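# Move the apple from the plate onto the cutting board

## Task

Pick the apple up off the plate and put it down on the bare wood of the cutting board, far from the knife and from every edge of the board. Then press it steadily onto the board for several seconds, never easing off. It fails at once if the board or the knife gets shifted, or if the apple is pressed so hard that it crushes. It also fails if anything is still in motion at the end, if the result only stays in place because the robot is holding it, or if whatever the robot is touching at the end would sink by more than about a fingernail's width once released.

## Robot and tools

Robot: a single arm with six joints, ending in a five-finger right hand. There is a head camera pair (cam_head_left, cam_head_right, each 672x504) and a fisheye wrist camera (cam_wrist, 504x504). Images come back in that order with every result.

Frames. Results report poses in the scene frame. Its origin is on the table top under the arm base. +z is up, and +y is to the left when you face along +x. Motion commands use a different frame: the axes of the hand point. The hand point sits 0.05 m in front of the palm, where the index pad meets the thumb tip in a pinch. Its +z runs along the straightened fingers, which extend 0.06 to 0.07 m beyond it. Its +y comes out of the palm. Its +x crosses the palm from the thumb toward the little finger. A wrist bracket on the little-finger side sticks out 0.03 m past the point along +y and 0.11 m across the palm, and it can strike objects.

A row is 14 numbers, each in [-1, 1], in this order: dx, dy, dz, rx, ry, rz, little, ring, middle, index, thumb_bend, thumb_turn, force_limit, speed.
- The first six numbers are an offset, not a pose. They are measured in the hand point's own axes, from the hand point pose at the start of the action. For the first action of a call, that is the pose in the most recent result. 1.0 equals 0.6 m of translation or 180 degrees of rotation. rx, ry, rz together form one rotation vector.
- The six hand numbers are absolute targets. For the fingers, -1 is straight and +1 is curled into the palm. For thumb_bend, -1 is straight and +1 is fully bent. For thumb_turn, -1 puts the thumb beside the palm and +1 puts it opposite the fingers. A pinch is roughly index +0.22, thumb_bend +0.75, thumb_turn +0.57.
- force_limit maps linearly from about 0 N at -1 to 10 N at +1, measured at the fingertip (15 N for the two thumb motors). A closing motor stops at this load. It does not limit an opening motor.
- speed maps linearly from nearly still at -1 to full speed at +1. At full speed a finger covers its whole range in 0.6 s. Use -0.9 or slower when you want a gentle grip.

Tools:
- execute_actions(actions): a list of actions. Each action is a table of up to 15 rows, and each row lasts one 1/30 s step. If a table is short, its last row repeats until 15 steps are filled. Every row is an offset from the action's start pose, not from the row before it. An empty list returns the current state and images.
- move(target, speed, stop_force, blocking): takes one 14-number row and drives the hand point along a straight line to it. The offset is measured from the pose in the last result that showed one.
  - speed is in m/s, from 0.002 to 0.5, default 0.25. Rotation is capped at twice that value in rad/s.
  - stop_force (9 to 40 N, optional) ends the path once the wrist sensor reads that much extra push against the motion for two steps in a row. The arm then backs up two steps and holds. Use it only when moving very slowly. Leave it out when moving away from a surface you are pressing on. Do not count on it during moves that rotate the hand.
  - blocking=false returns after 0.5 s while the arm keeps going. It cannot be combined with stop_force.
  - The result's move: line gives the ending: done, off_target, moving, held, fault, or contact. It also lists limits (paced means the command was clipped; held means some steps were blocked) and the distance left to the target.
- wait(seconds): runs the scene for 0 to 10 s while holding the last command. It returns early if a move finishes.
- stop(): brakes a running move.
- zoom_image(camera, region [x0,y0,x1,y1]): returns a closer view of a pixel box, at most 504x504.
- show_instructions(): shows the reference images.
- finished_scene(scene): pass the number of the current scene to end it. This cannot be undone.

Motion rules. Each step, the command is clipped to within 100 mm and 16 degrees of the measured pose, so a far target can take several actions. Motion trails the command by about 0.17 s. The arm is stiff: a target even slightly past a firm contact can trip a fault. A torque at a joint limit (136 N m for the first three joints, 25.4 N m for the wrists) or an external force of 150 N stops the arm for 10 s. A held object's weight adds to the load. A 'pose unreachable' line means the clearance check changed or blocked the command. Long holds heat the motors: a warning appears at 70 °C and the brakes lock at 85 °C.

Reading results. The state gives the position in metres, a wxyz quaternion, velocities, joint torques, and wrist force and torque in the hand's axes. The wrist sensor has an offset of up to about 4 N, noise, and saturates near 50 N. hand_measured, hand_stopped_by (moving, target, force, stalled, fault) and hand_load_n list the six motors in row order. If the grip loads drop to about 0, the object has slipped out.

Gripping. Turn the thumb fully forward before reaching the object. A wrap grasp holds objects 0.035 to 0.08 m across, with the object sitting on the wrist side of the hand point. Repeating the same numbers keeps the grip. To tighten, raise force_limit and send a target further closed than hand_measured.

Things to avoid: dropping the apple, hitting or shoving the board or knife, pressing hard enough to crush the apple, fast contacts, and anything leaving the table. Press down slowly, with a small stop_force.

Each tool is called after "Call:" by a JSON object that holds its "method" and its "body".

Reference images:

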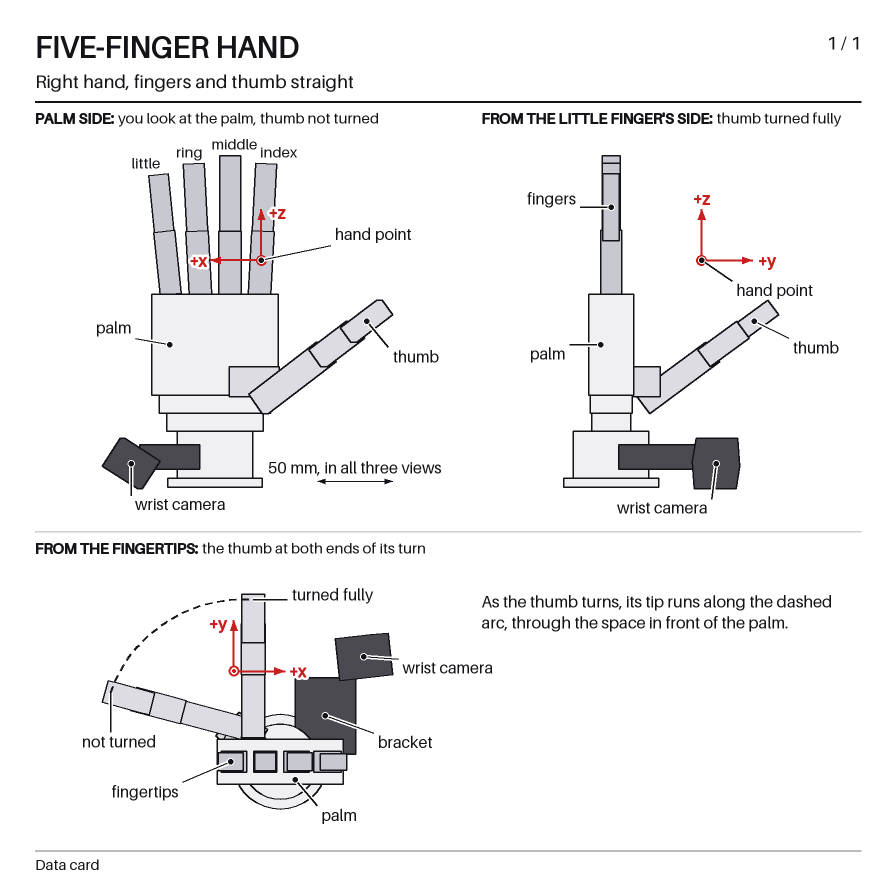

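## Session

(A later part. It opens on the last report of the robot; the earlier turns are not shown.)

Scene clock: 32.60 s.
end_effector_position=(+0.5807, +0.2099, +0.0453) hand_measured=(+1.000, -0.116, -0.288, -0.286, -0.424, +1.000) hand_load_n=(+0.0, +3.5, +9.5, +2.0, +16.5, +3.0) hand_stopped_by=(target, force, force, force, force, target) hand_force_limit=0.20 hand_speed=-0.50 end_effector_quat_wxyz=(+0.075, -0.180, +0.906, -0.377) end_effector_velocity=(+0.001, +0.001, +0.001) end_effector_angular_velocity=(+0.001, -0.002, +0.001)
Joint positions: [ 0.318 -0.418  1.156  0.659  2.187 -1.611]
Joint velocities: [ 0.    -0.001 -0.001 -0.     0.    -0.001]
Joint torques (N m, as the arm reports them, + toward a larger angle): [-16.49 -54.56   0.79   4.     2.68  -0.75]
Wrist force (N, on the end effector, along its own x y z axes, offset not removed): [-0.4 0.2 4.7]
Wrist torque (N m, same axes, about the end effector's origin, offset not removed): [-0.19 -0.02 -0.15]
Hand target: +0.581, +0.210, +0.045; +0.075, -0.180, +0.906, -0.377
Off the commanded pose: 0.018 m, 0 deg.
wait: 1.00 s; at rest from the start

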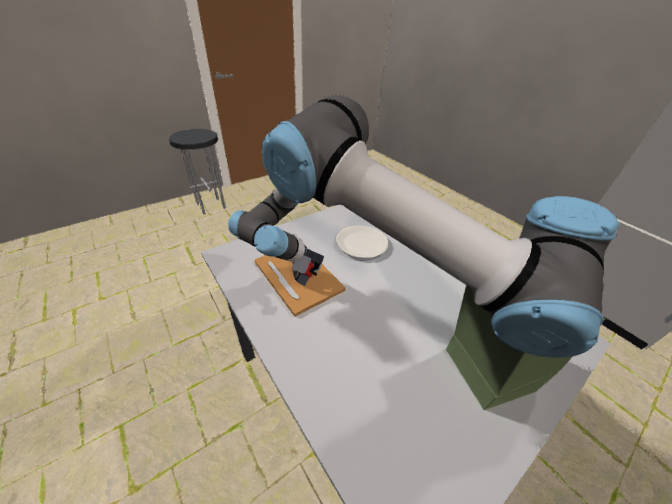

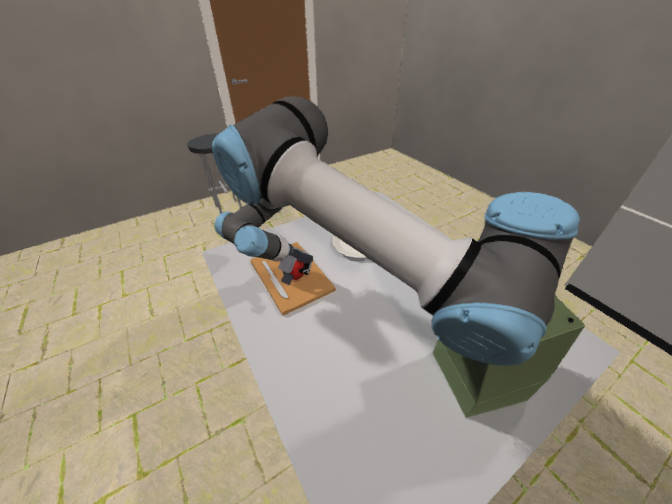

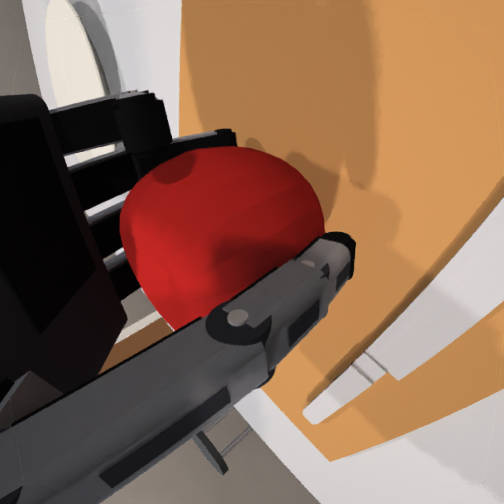

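Call:
{"method": "execute_actions", "body": {"actions": [[[0,0.001,0.001,0,0,0,1,1,0.97,0.97,1,1,0.2,-0.5]]]}}

Call:
{"method": "wait", "body": {"seconds": 1}}

Scene clock: 33.37 s.
end_effector_position=(+0.5807, +0.2099, +0.0445) hand_measured=(+1.000, -0.116, -0.288, -0.286, -0.424, +1.000) hand_load_n=(+0.0, +3.5, +9.0, +1.5, +16.0, +1.5) hand_stopped_by=(target, force, force, force, force, target) hand_force_limit=0.20 hand_speed=-0.50 end_effector_quat_wxyz=(+0.075, -0.180, +0.906, -0.377) end_effector_velocity=(-0.001, -0.000, -0.001) end_effector_angular_velocity=(-0.001, +0.003, -0.000)
Joint positions: [ 0.318 -0.417  1.155  0.658  2.188 -1.611]
Joint velocities: [ 0.001  0.001  0.001  0.001 -0.     0.   ]
Joint torques (N m, as the arm reports them, + toward a larger angle): [  2.07 -35.77 -25.38  -0.92   1.1    1.45]
Wrist force (N, on the end effector, along its own x y z axes, offset not removed): [0.6 -7.4 -4.2]
Wrist torque (N m, same axes, about the end effector's origin, offset not removed): [-0.25 0.35 -0.32]
Hand target: +0.581, +0.210, +0.044; +0.075, -0.180, +0.906, -0.377
Off the commanded pose: 0.000 m, 0 deg.

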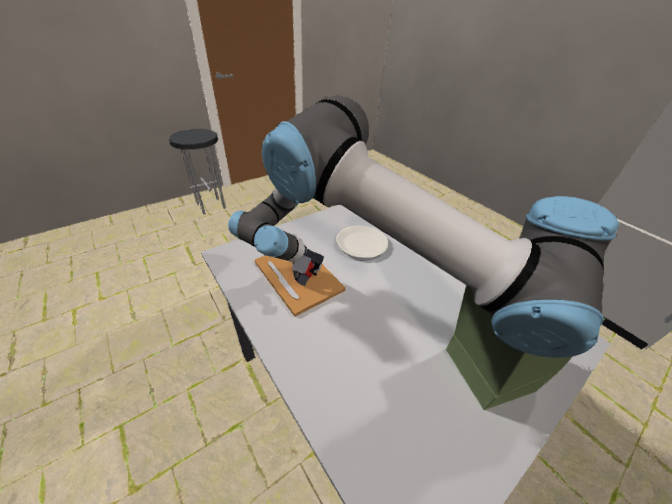

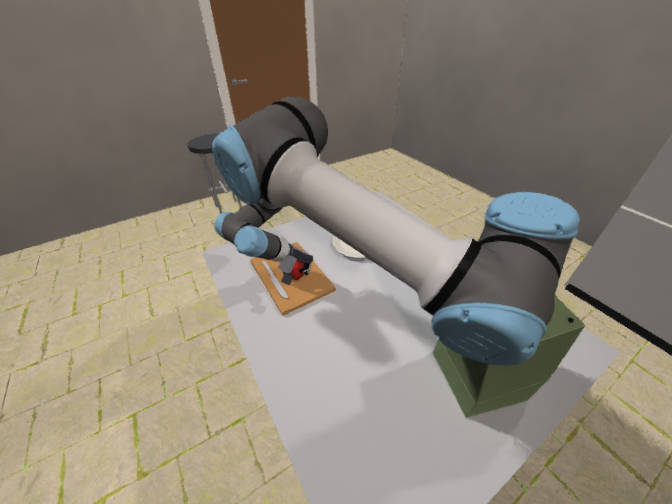

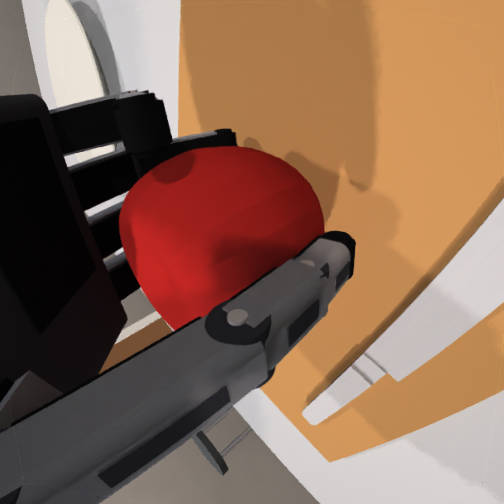

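Scene clock: 34.37 s.
end_effector_position=(+0.5807, +0.2099, +0.0444) hand_measured=(+1.000, -0.116, -0.288, -0.286, -0.424, +1.000) hand_load_n=(+0.0, +4.0, +9.5, +1.5, +16.0, +1.0) hand_stopped_by=(target, force, force, force, force, target) hand_force_limit=0.20 hand_speed=-0.50 end_effector_quat_wxyz=(+0.075, -0.180, +0.906, -0.377) end_effector_velocity=(-0.001, +0.000, -0.000) end_effector_angular_velocity=(+0.001, +0.002, -0.001)
Joint positions: [ 0.318 -0.416  1.155  0.658  2.188 -1.611]
Joint velocities: [ 0.    -0.     0.001  0.002 -0.001  0.001]
Joint torques (N m, as the arm reports them, + toward a larger angle): [  3.62 -35.07 -24.83  -1.03  -1.8    1.52]
Wrist force (N, on the end effector, along its own x y z axes, offset not removed): [3.0 -8.6 -8.0]
Wrist torque (N m, same axes, about the end effector's origin, offset not removed): [0.01 0.11 -0.20]
Hand target: +0.581, +0.210, +0.044; +0.075, -0.180, +0.906, -0.377
Off the commanded pose: 0.000 m, 0 deg.
wait: 1.00 s; at rest by 0.17 s

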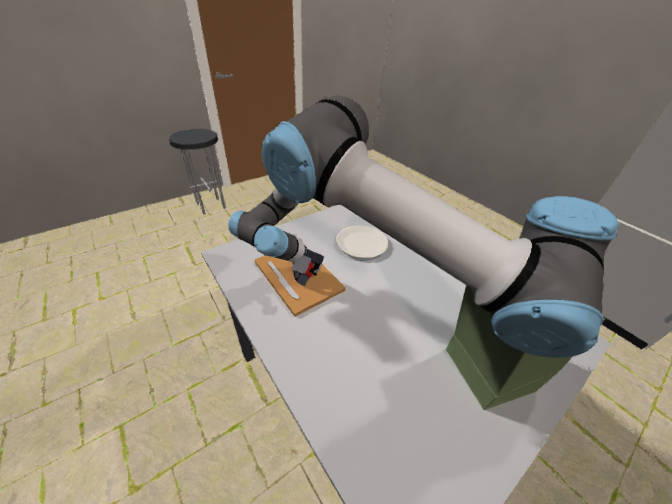

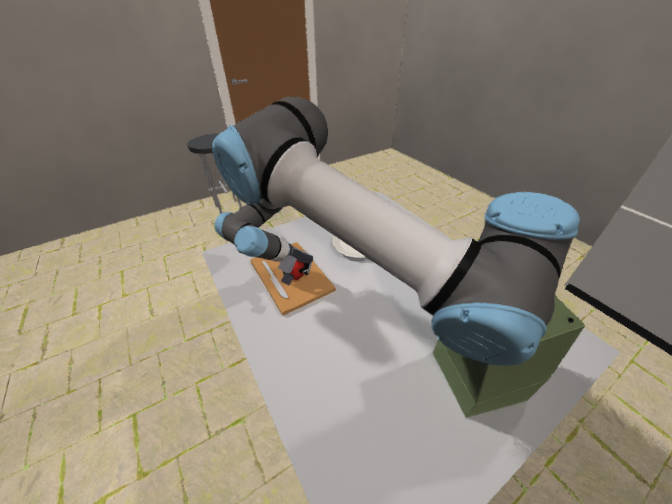

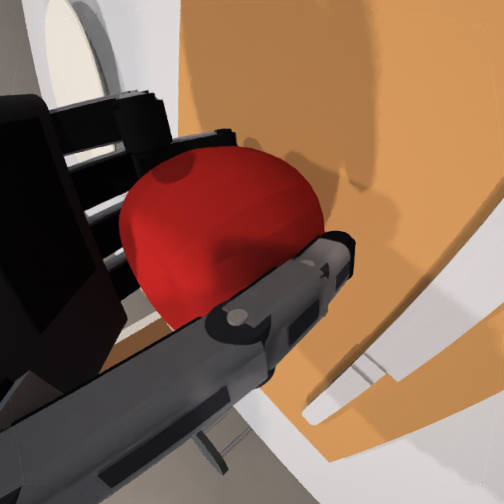

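Call:
{"method": "execute_actions", "body": {"actions": [[[0,0.0004,0.0004,0,0,0,1,1,0.97,0.97,1,1,0.2,-0.5]]]}}

Call:
{"method": "wait", "body": {"seconds": 2}}

Call:
{"method": "wait", "body": {"seconds": 3}}

Scene clock: 35.50 s.
end_effector_position=(+0.5807, +0.2099, +0.0441) hand_measured=(+1.000, -0.116, -0.288, -0.286, -0.424, +1.000) hand_load_n=(+0.0, +4.0, +9.0, +1.5, +15.5, +0.5) hand_stopped_by=(target, force, force, force, force, target) hand_force_limit=0.20 hand_speed=-0.50 end_effector_quat_wxyz=(+0.075, -0.180, +0.906, -0.377) end_effector_velocity=(-0.000, -0.001, -0.000) end_effector_angular_velocity=(-0.001, -0.000, -0.002)
Joint positions: [ 0.318 -0.416  1.155  0.658  2.187 -1.611]
Joint velocities: [-0.     0.001  0.001 -0.     0.001  0.002]
Joint torques (N m, as the arm reports them, + toward a larger angle): [  3.27 -31.2  -23.06  -1.96  -1.15   1.27]
Wrist force (N, on the end effector, along its own x y z axes, offset not removed): [4.1 -14.6 -12.4]
Wrist torque (N m, same axes, about the end effector's origin, offset not removed): [-0.26 0.21 -0.38]
Hand target: +0.581, +0.210, +0.044; +0.075, -0.180, +0.906, -0.377
Off the commanded pose: 0.000 m, 0 deg.

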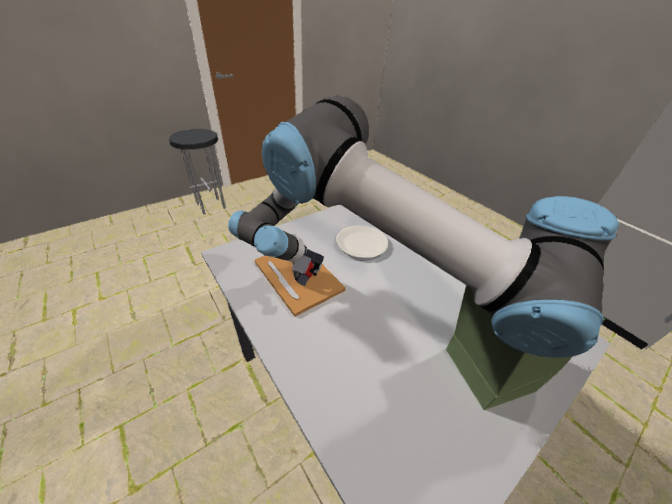

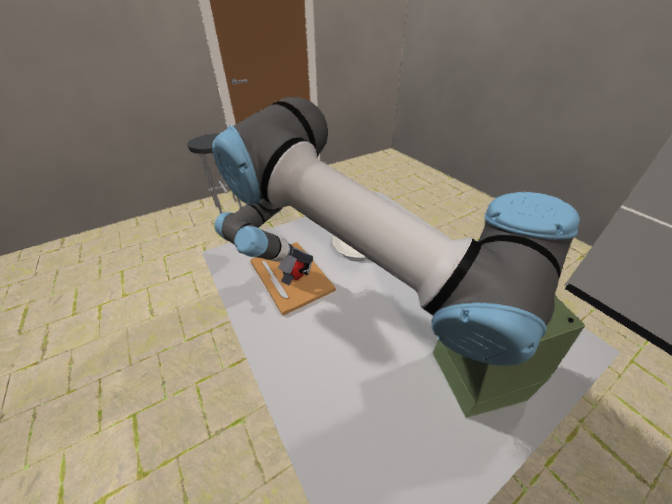

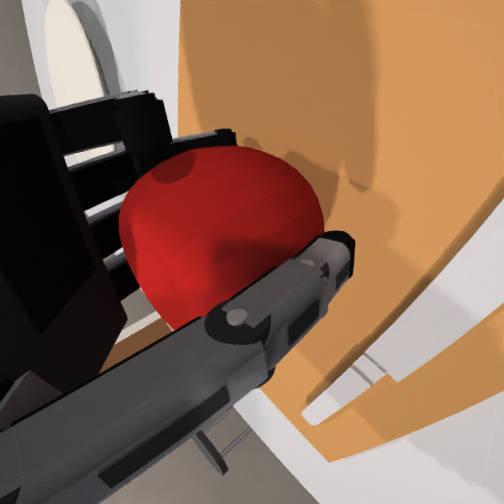

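Scene clock: 37.50 s.
end_effector_position=(+0.5807, +0.2099, +0.0441) hand_measured=(+1.000, -0.116, -0.288, -0.286, -0.424, +1.000) hand_load_n=(+0.0, +4.0, +9.0, +1.5, +15.5, +0.5) hand_stopped_by=(target, force, force, force, force, target) hand_force_limit=0.20 hand_speed=-0.50 end_effector_quat_wxyz=(+0.075, -0.180, +0.906, -0.377) end_effector_velocity=(+0.001, +0.000, +0.000) end_effector_angular_velocity=(+0.000, -0.002, +0.000)
Joint positions: [ 0.318 -0.416  1.155  0.658  2.188 -1.611]
Joint velocities: [-0.     0.    -0.001 -0.001  0.001  0.   ]
Joint torques (N m, as the arm reports them, + toward a larger angle): [  2.59 -31.48 -23.56  -2.17  -0.05   1.5 ]
Wrist force (N, on the end effector, along its own x y z axes, offset not removed): [3.3 -15.5 -12.7]
Wrist torque (N m, same axes, about the end effector's origin, offset not removed): [-0.44 0.27 -0.47]
Hand target: +0.581, +0.210, +0.044; +0.075, -0.180, +0.906, -0.377
Off the commanded pose: 0.000 m, 0 deg.
wait: 2.00 s; at rest by 0.17 s

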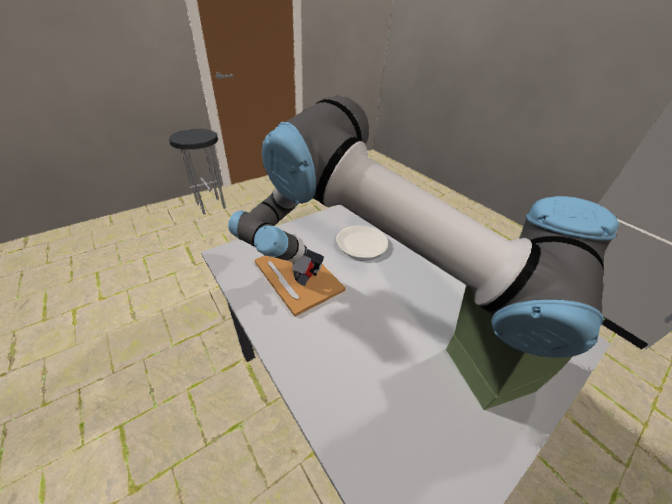

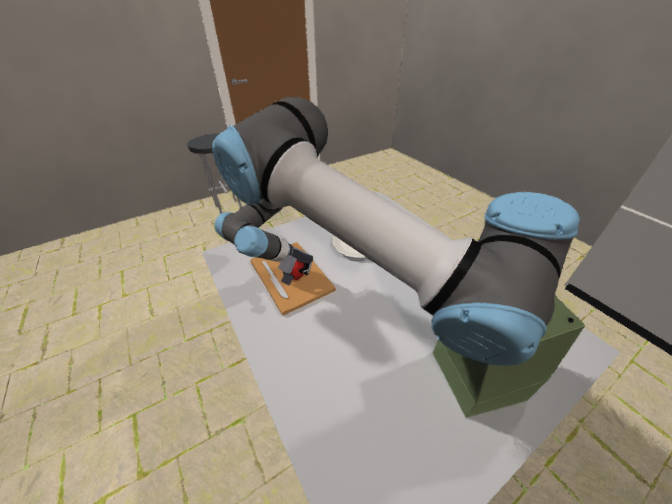

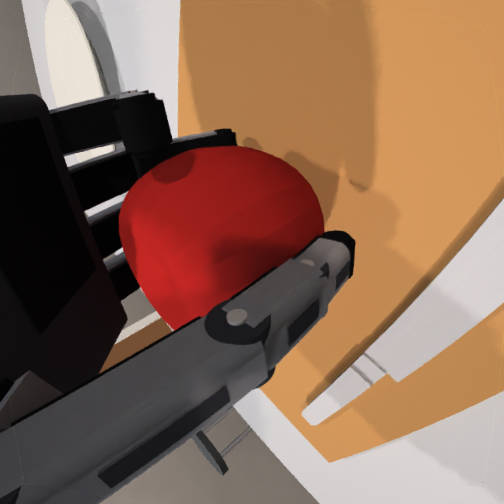

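Scene clock: 40.50 s.
end_effector_position=(+0.5807, +0.2099, +0.0441) hand_measured=(+1.000, -0.116, -0.288, -0.286, -0.424, +1.000) hand_load_n=(+0.0, +4.0, +9.0, +1.5, +15.5, +0.5) hand_stopped_by=(target, force, force, force, force, target) hand_force_limit=0.20 hand_speed=-0.50 end_effector_quat_wxyz=(+0.075, -0.180, +0.906, -0.377) end_effector_velocity=(+0.000, +0.000, +0.000) end_effector_angular_velocity=(+0.001, +0.000, +0.001)
Joint positions: [ 0.318 -0.416  1.155  0.658  2.188 -1.611]
Joint velocities: [-0.    -0.    -0.    -0.    -0.001 -0.001]
Joint torques (N m, as the arm reports them, + toward a larger angle): [  2.16 -31.8  -22.16  -1.9    0.03   1.24]
Wrist force (N, on the end effector, along its own x y z axes, offset not removed): [3.1 -14.8 -13.7]
Wrist torque (N m, same axes, about the end effector's origin, offset not removed): [-0.24 0.45 -0.48]
Hand target: +0.581, +0.210, +0.044; +0.075, -0.180, +0.906, -0.377
Off the commanded pose: 0.000 m, 0 deg.
wait: 3.00 s; at rest by 0.17 s

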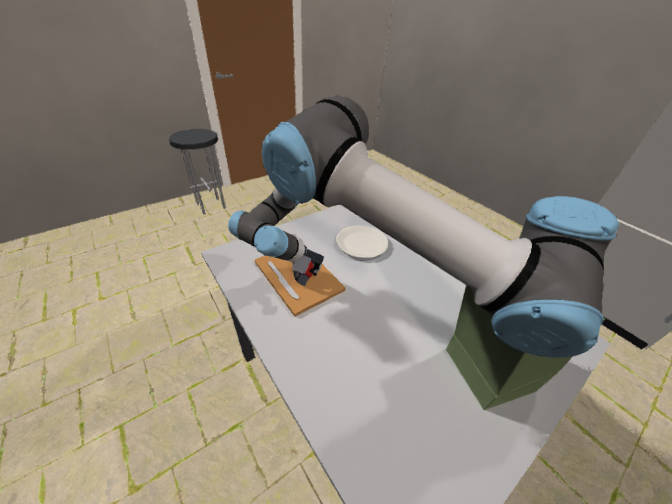

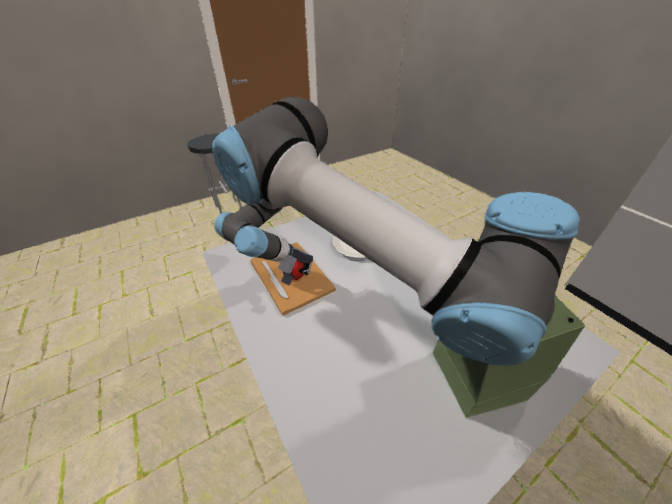

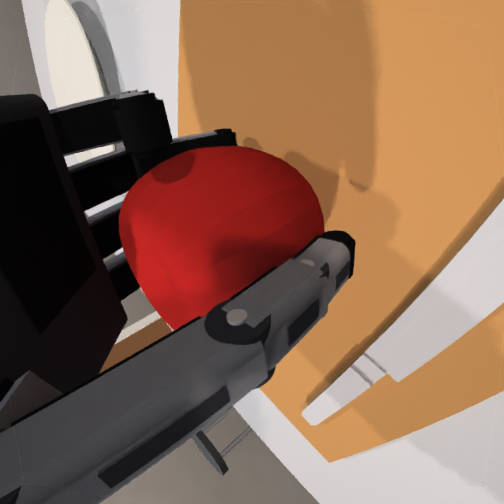

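Call:
{"method": "wait", "body": {"seconds": 2}}

Call:
{"method": "execute_actions", "body": {"actions": [[[0,-0.0012,-0.0012,0,0,0,1,1,0.97,0.97,1,1,0.2,-0.5]],[[0,0,0,0,0,0,1,-0.45,-0.55,-0.55,-0.75,1,0.2,-0.6]],[[0,0,0,0,0,0,1,-0.45,-0.55,-0.55,-0.75,1,0.2,-0.6]]]}}

Scene clock: 43.50 s.
end_effector_position=(+0.5807, +0.2099, +0.0441) hand_measured=(+1.000, -0.116, -0.288, -0.286, -0.424, +1.000) hand_load_n=(+0.0, +4.0, +9.0, +1.5, +15.5, +0.5) hand_stopped_by=(target, force, force, force, force, target) hand_force_limit=0.20 hand_speed=-0.50 end_effector_quat_wxyz=(+0.075, -0.180, +0.906, -0.377) end_effector_velocity=(+0.000, -0.000, +0.000) end_effector_angular_velocity=(+0.000, -0.000, +0.000)
Joint positions: [ 0.318 -0.416  1.155  0.658  2.188 -1.611]
Joint velocities: [-0.    -0.001  0.    -0.    -0.    -0.001]
Joint torques (N m, as the arm reports them, + toward a larger angle): [  1.97 -31.53 -23.37  -1.97   0.12   1.32]
Wrist force (N, on the end effector, along its own x y z axes, offset not removed): [4.5 -14.6 -13.8]
Wrist torque (N m, same axes, about the end effector's origin, offset not removed): [-0.08 0.24 -0.31]
Hand target: +0.581, +0.210, +0.044; +0.075, -0.180, +0.906, -0.377
Off the commanded pose: 0.000 m, 0 deg.
wait: 2.00 s; at rest from the start

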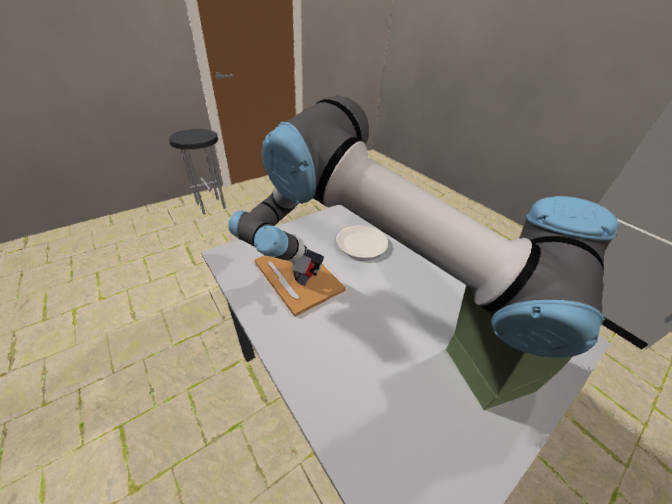

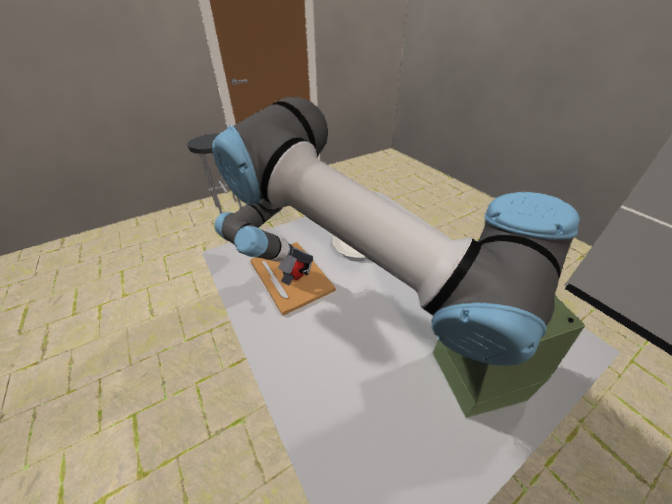

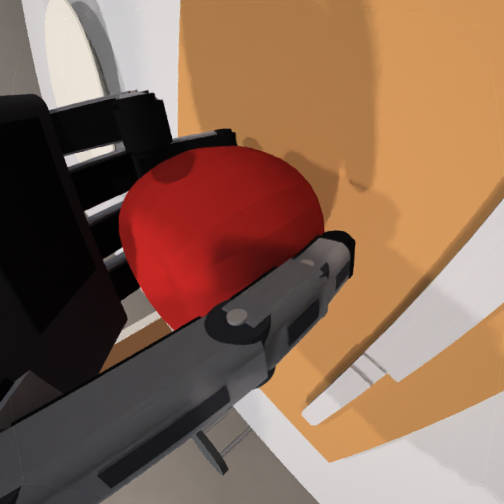

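Scene clock: 45.00 s.
end_effector_position=(+0.5807, +0.2099, +0.0451) hand_measured=(+1.000, -0.450, -0.550, -0.550, -0.750, +1.000) hand_load_n=(+0.0, +0.0, +0.0, +0.0, +0.0, +0.0) hand_stopped_by=(target, target, target, target, target, target) hand_force_limit=0.20 hand_speed=-0.60 end_effector_quat_wxyz=(+0.075, -0.180, +0.906, -0.377) end_effector_velocity=(-0.000, -0.000, -0.001) end_effector_angular_velocity=(-0.001, +0.002, +0.001)
Joint positions: [ 0.318 -0.418  1.156  0.659  2.187 -1.611]
Joint velocities: [ 0.     0.001 -0.001  0.     0.001 -0.002]
Joint torques (N m, as the arm reports them, + toward a larger angle): [-14.04 -49.87  -0.55   3.46   0.56  -0.97]
Wrist force (N, on the end effector, along its own x y z axes, offset not removed): [-0.2 0.9 2.5]
Wrist torque (N m, same axes, about the end effector's origin, offset not removed): [0.12 0.00 -0.12]
Hand target: +0.581, +0.210, +0.045; +0.075, -0.180, +0.906, -0.377
Off the commanded pose: 0.000 m, 0 deg.

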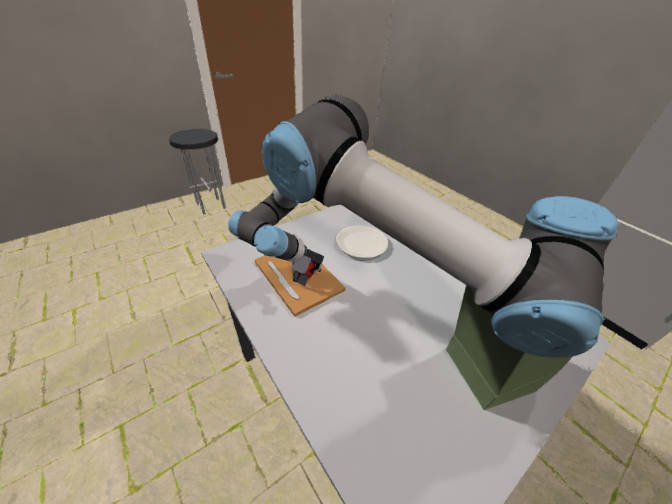

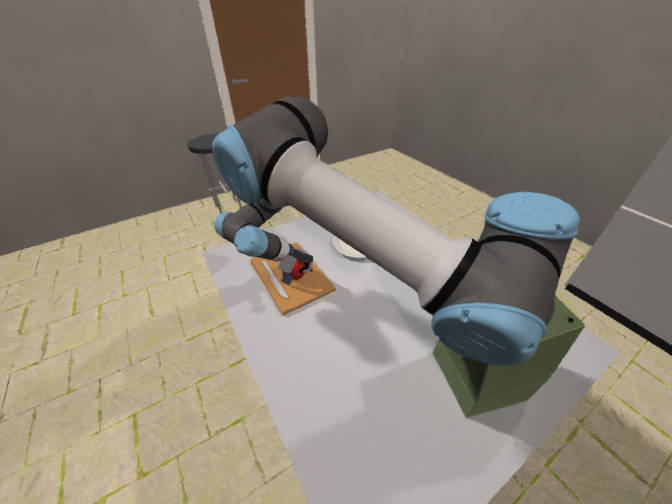

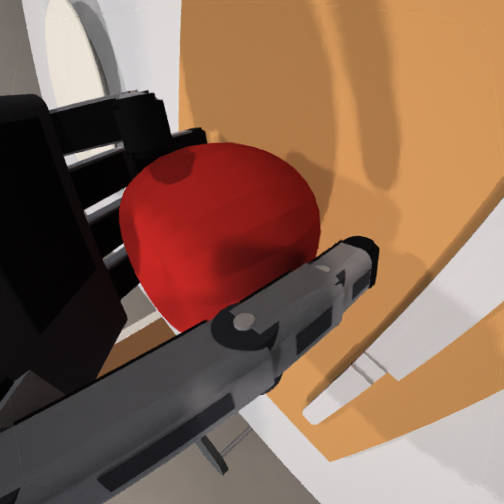

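Call:
{"method": "move", "body": {"target": [0,-0.12,-0.12,0,0,0,1,-0.8,-0.8,-0.8,-0.9,1,0.2,-0.3], "speed": 0.1}}

Call:
{"method": "wait", "body": {"seconds": 1.5}}

Call:
{"method": "zoom_image", "body": {"camera": "cam_head_left", "region": [220, 200, 400, 330]}}

Scene clock: 47.03 s.
end_effector_position=(+0.5804, +0.2103, +0.1465) hand_measured=(+1.000, -0.800, -0.800, -0.800, -0.900, +1.000) hand_load_n=(+0.0, +0.0, +0.0, +0.0, +0.0, +0.0) hand_stopped_by=(target, target, target, target, target, target) hand_force_limit=0.20 hand_speed=-0.30 end_effector_quat_wxyz=(+0.075, -0.180, +0.906, -0.377) end_effector_velocity=(-0.001, +0.001, +0.003) end_effector_angular_velocity=(+0.002, +0.003, +0.000)
Joint positions: [ 0.288 -0.616  1.263  0.73   2.182 -1.647]
Joint velocities: [-0.001 -0.006  0.003  0.004 -0.003 -0.002]
Joint torques (N m, as the arm reports them, + toward a larger angle): [-16.02 -53.78  -0.21   3.73  -0.42  -1.01]
Wrist force (N, on the end effector, along its own x y z axes, offset not removed): [-2.5 -0.7 1.7]
Wrist torque (N m, same axes, about the end effector's origin, offset not removed): [-0.08 0.43 -0.30]
Hand target: +0.580, +0.210, +0.147; +0.075, -0.180, +0.906, -0.377
Off the commanded pose: 0.000 m, 0 deg.
move: done

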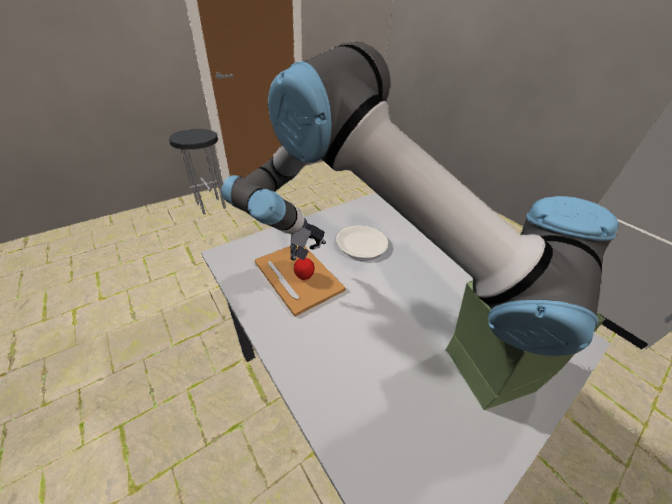

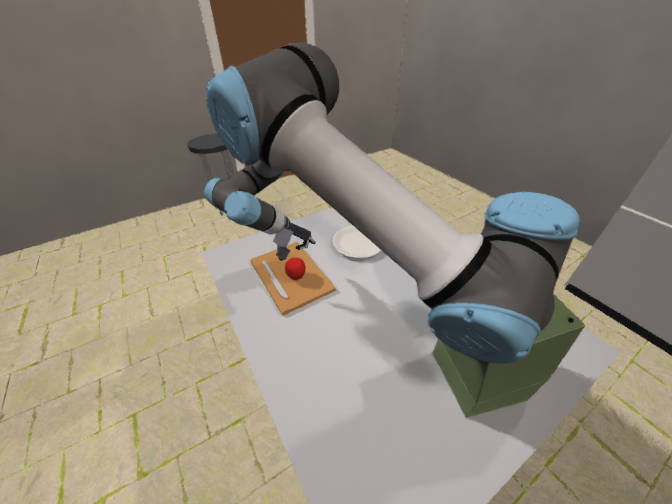

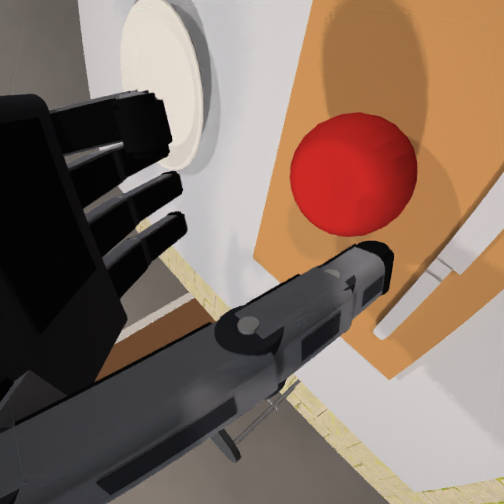

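Scene clock: 48.53 s.
end_effector_position=(+0.5804, +0.2103, +0.1469) hand_measured=(+1.000, -0.800, -0.800, -0.800, -0.900, +1.000) hand_load_n=(+0.0, +0.0, +0.0, +0.0, +0.0, +0.0) hand_stopped_by=(target, target, target, target, target, target) hand_force_limit=0.20 hand_speed=-0.30 end_effector_quat_wxyz=(+0.075, -0.180, +0.906, -0.377) end_effector_velocity=(-0.000, -0.000, +0.000) end_effector_angular_velocity=(-0.001, +0.001, +0.001)
Joint positions: [ 0.288 -0.617  1.263  0.73   2.182 -1.647]
Joint velocities: [ 0.     0.    -0.     0.001  0.    -0.001]
Joint torques (N m, as the arm reports them, + toward a larger angle): [-16.04 -52.66   0.99   3.75  -0.56  -0.96]
Wrist force (N, on the end effector, along its own x y z axes, offset not removed): [-1.1 -0.4 1.9]
Wrist torque (N m, same axes, about the end effector's origin, offset not removed): [-0.01 0.24 -0.15]
Hand target: +0.580, +0.210, +0.147; +0.075, -0.180, +0.906, -0.377
Off the commanded pose: 0.000 m, 0 deg.
wait: 1.50 s; at rest by 0.17 s

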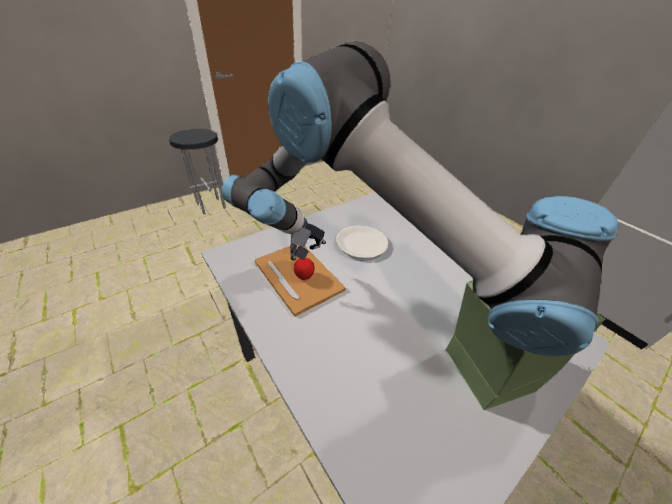

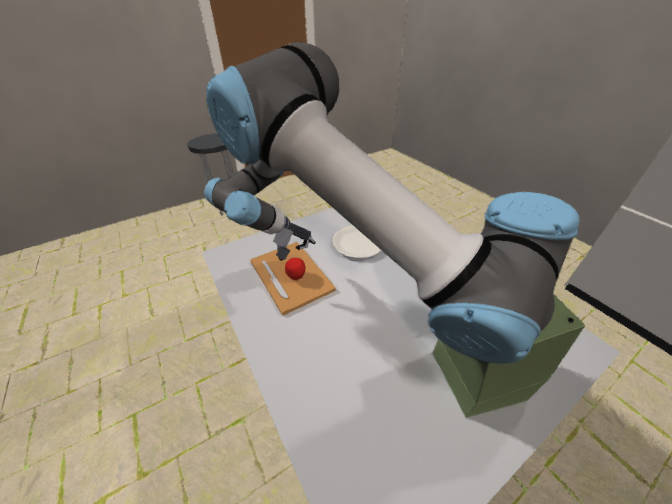

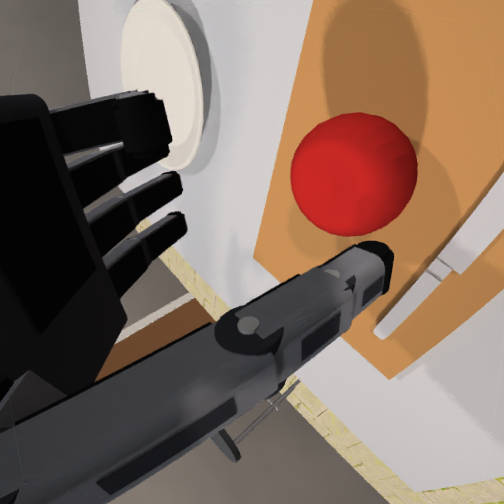

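Region (220, 200, 400, 330) of cam_head_left's 672x504 image, scaled by 2.800, with more detail than that image has.

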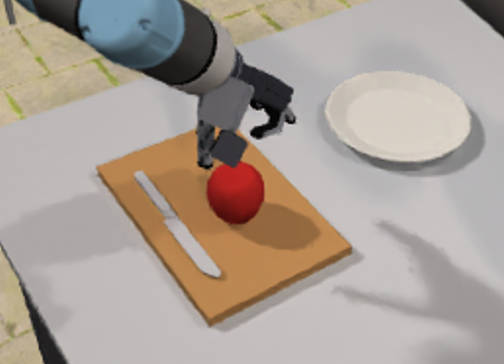

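Call:
{"method": "finished_scene", "body": {"scene": 1}}

The scene is finished: the task was done.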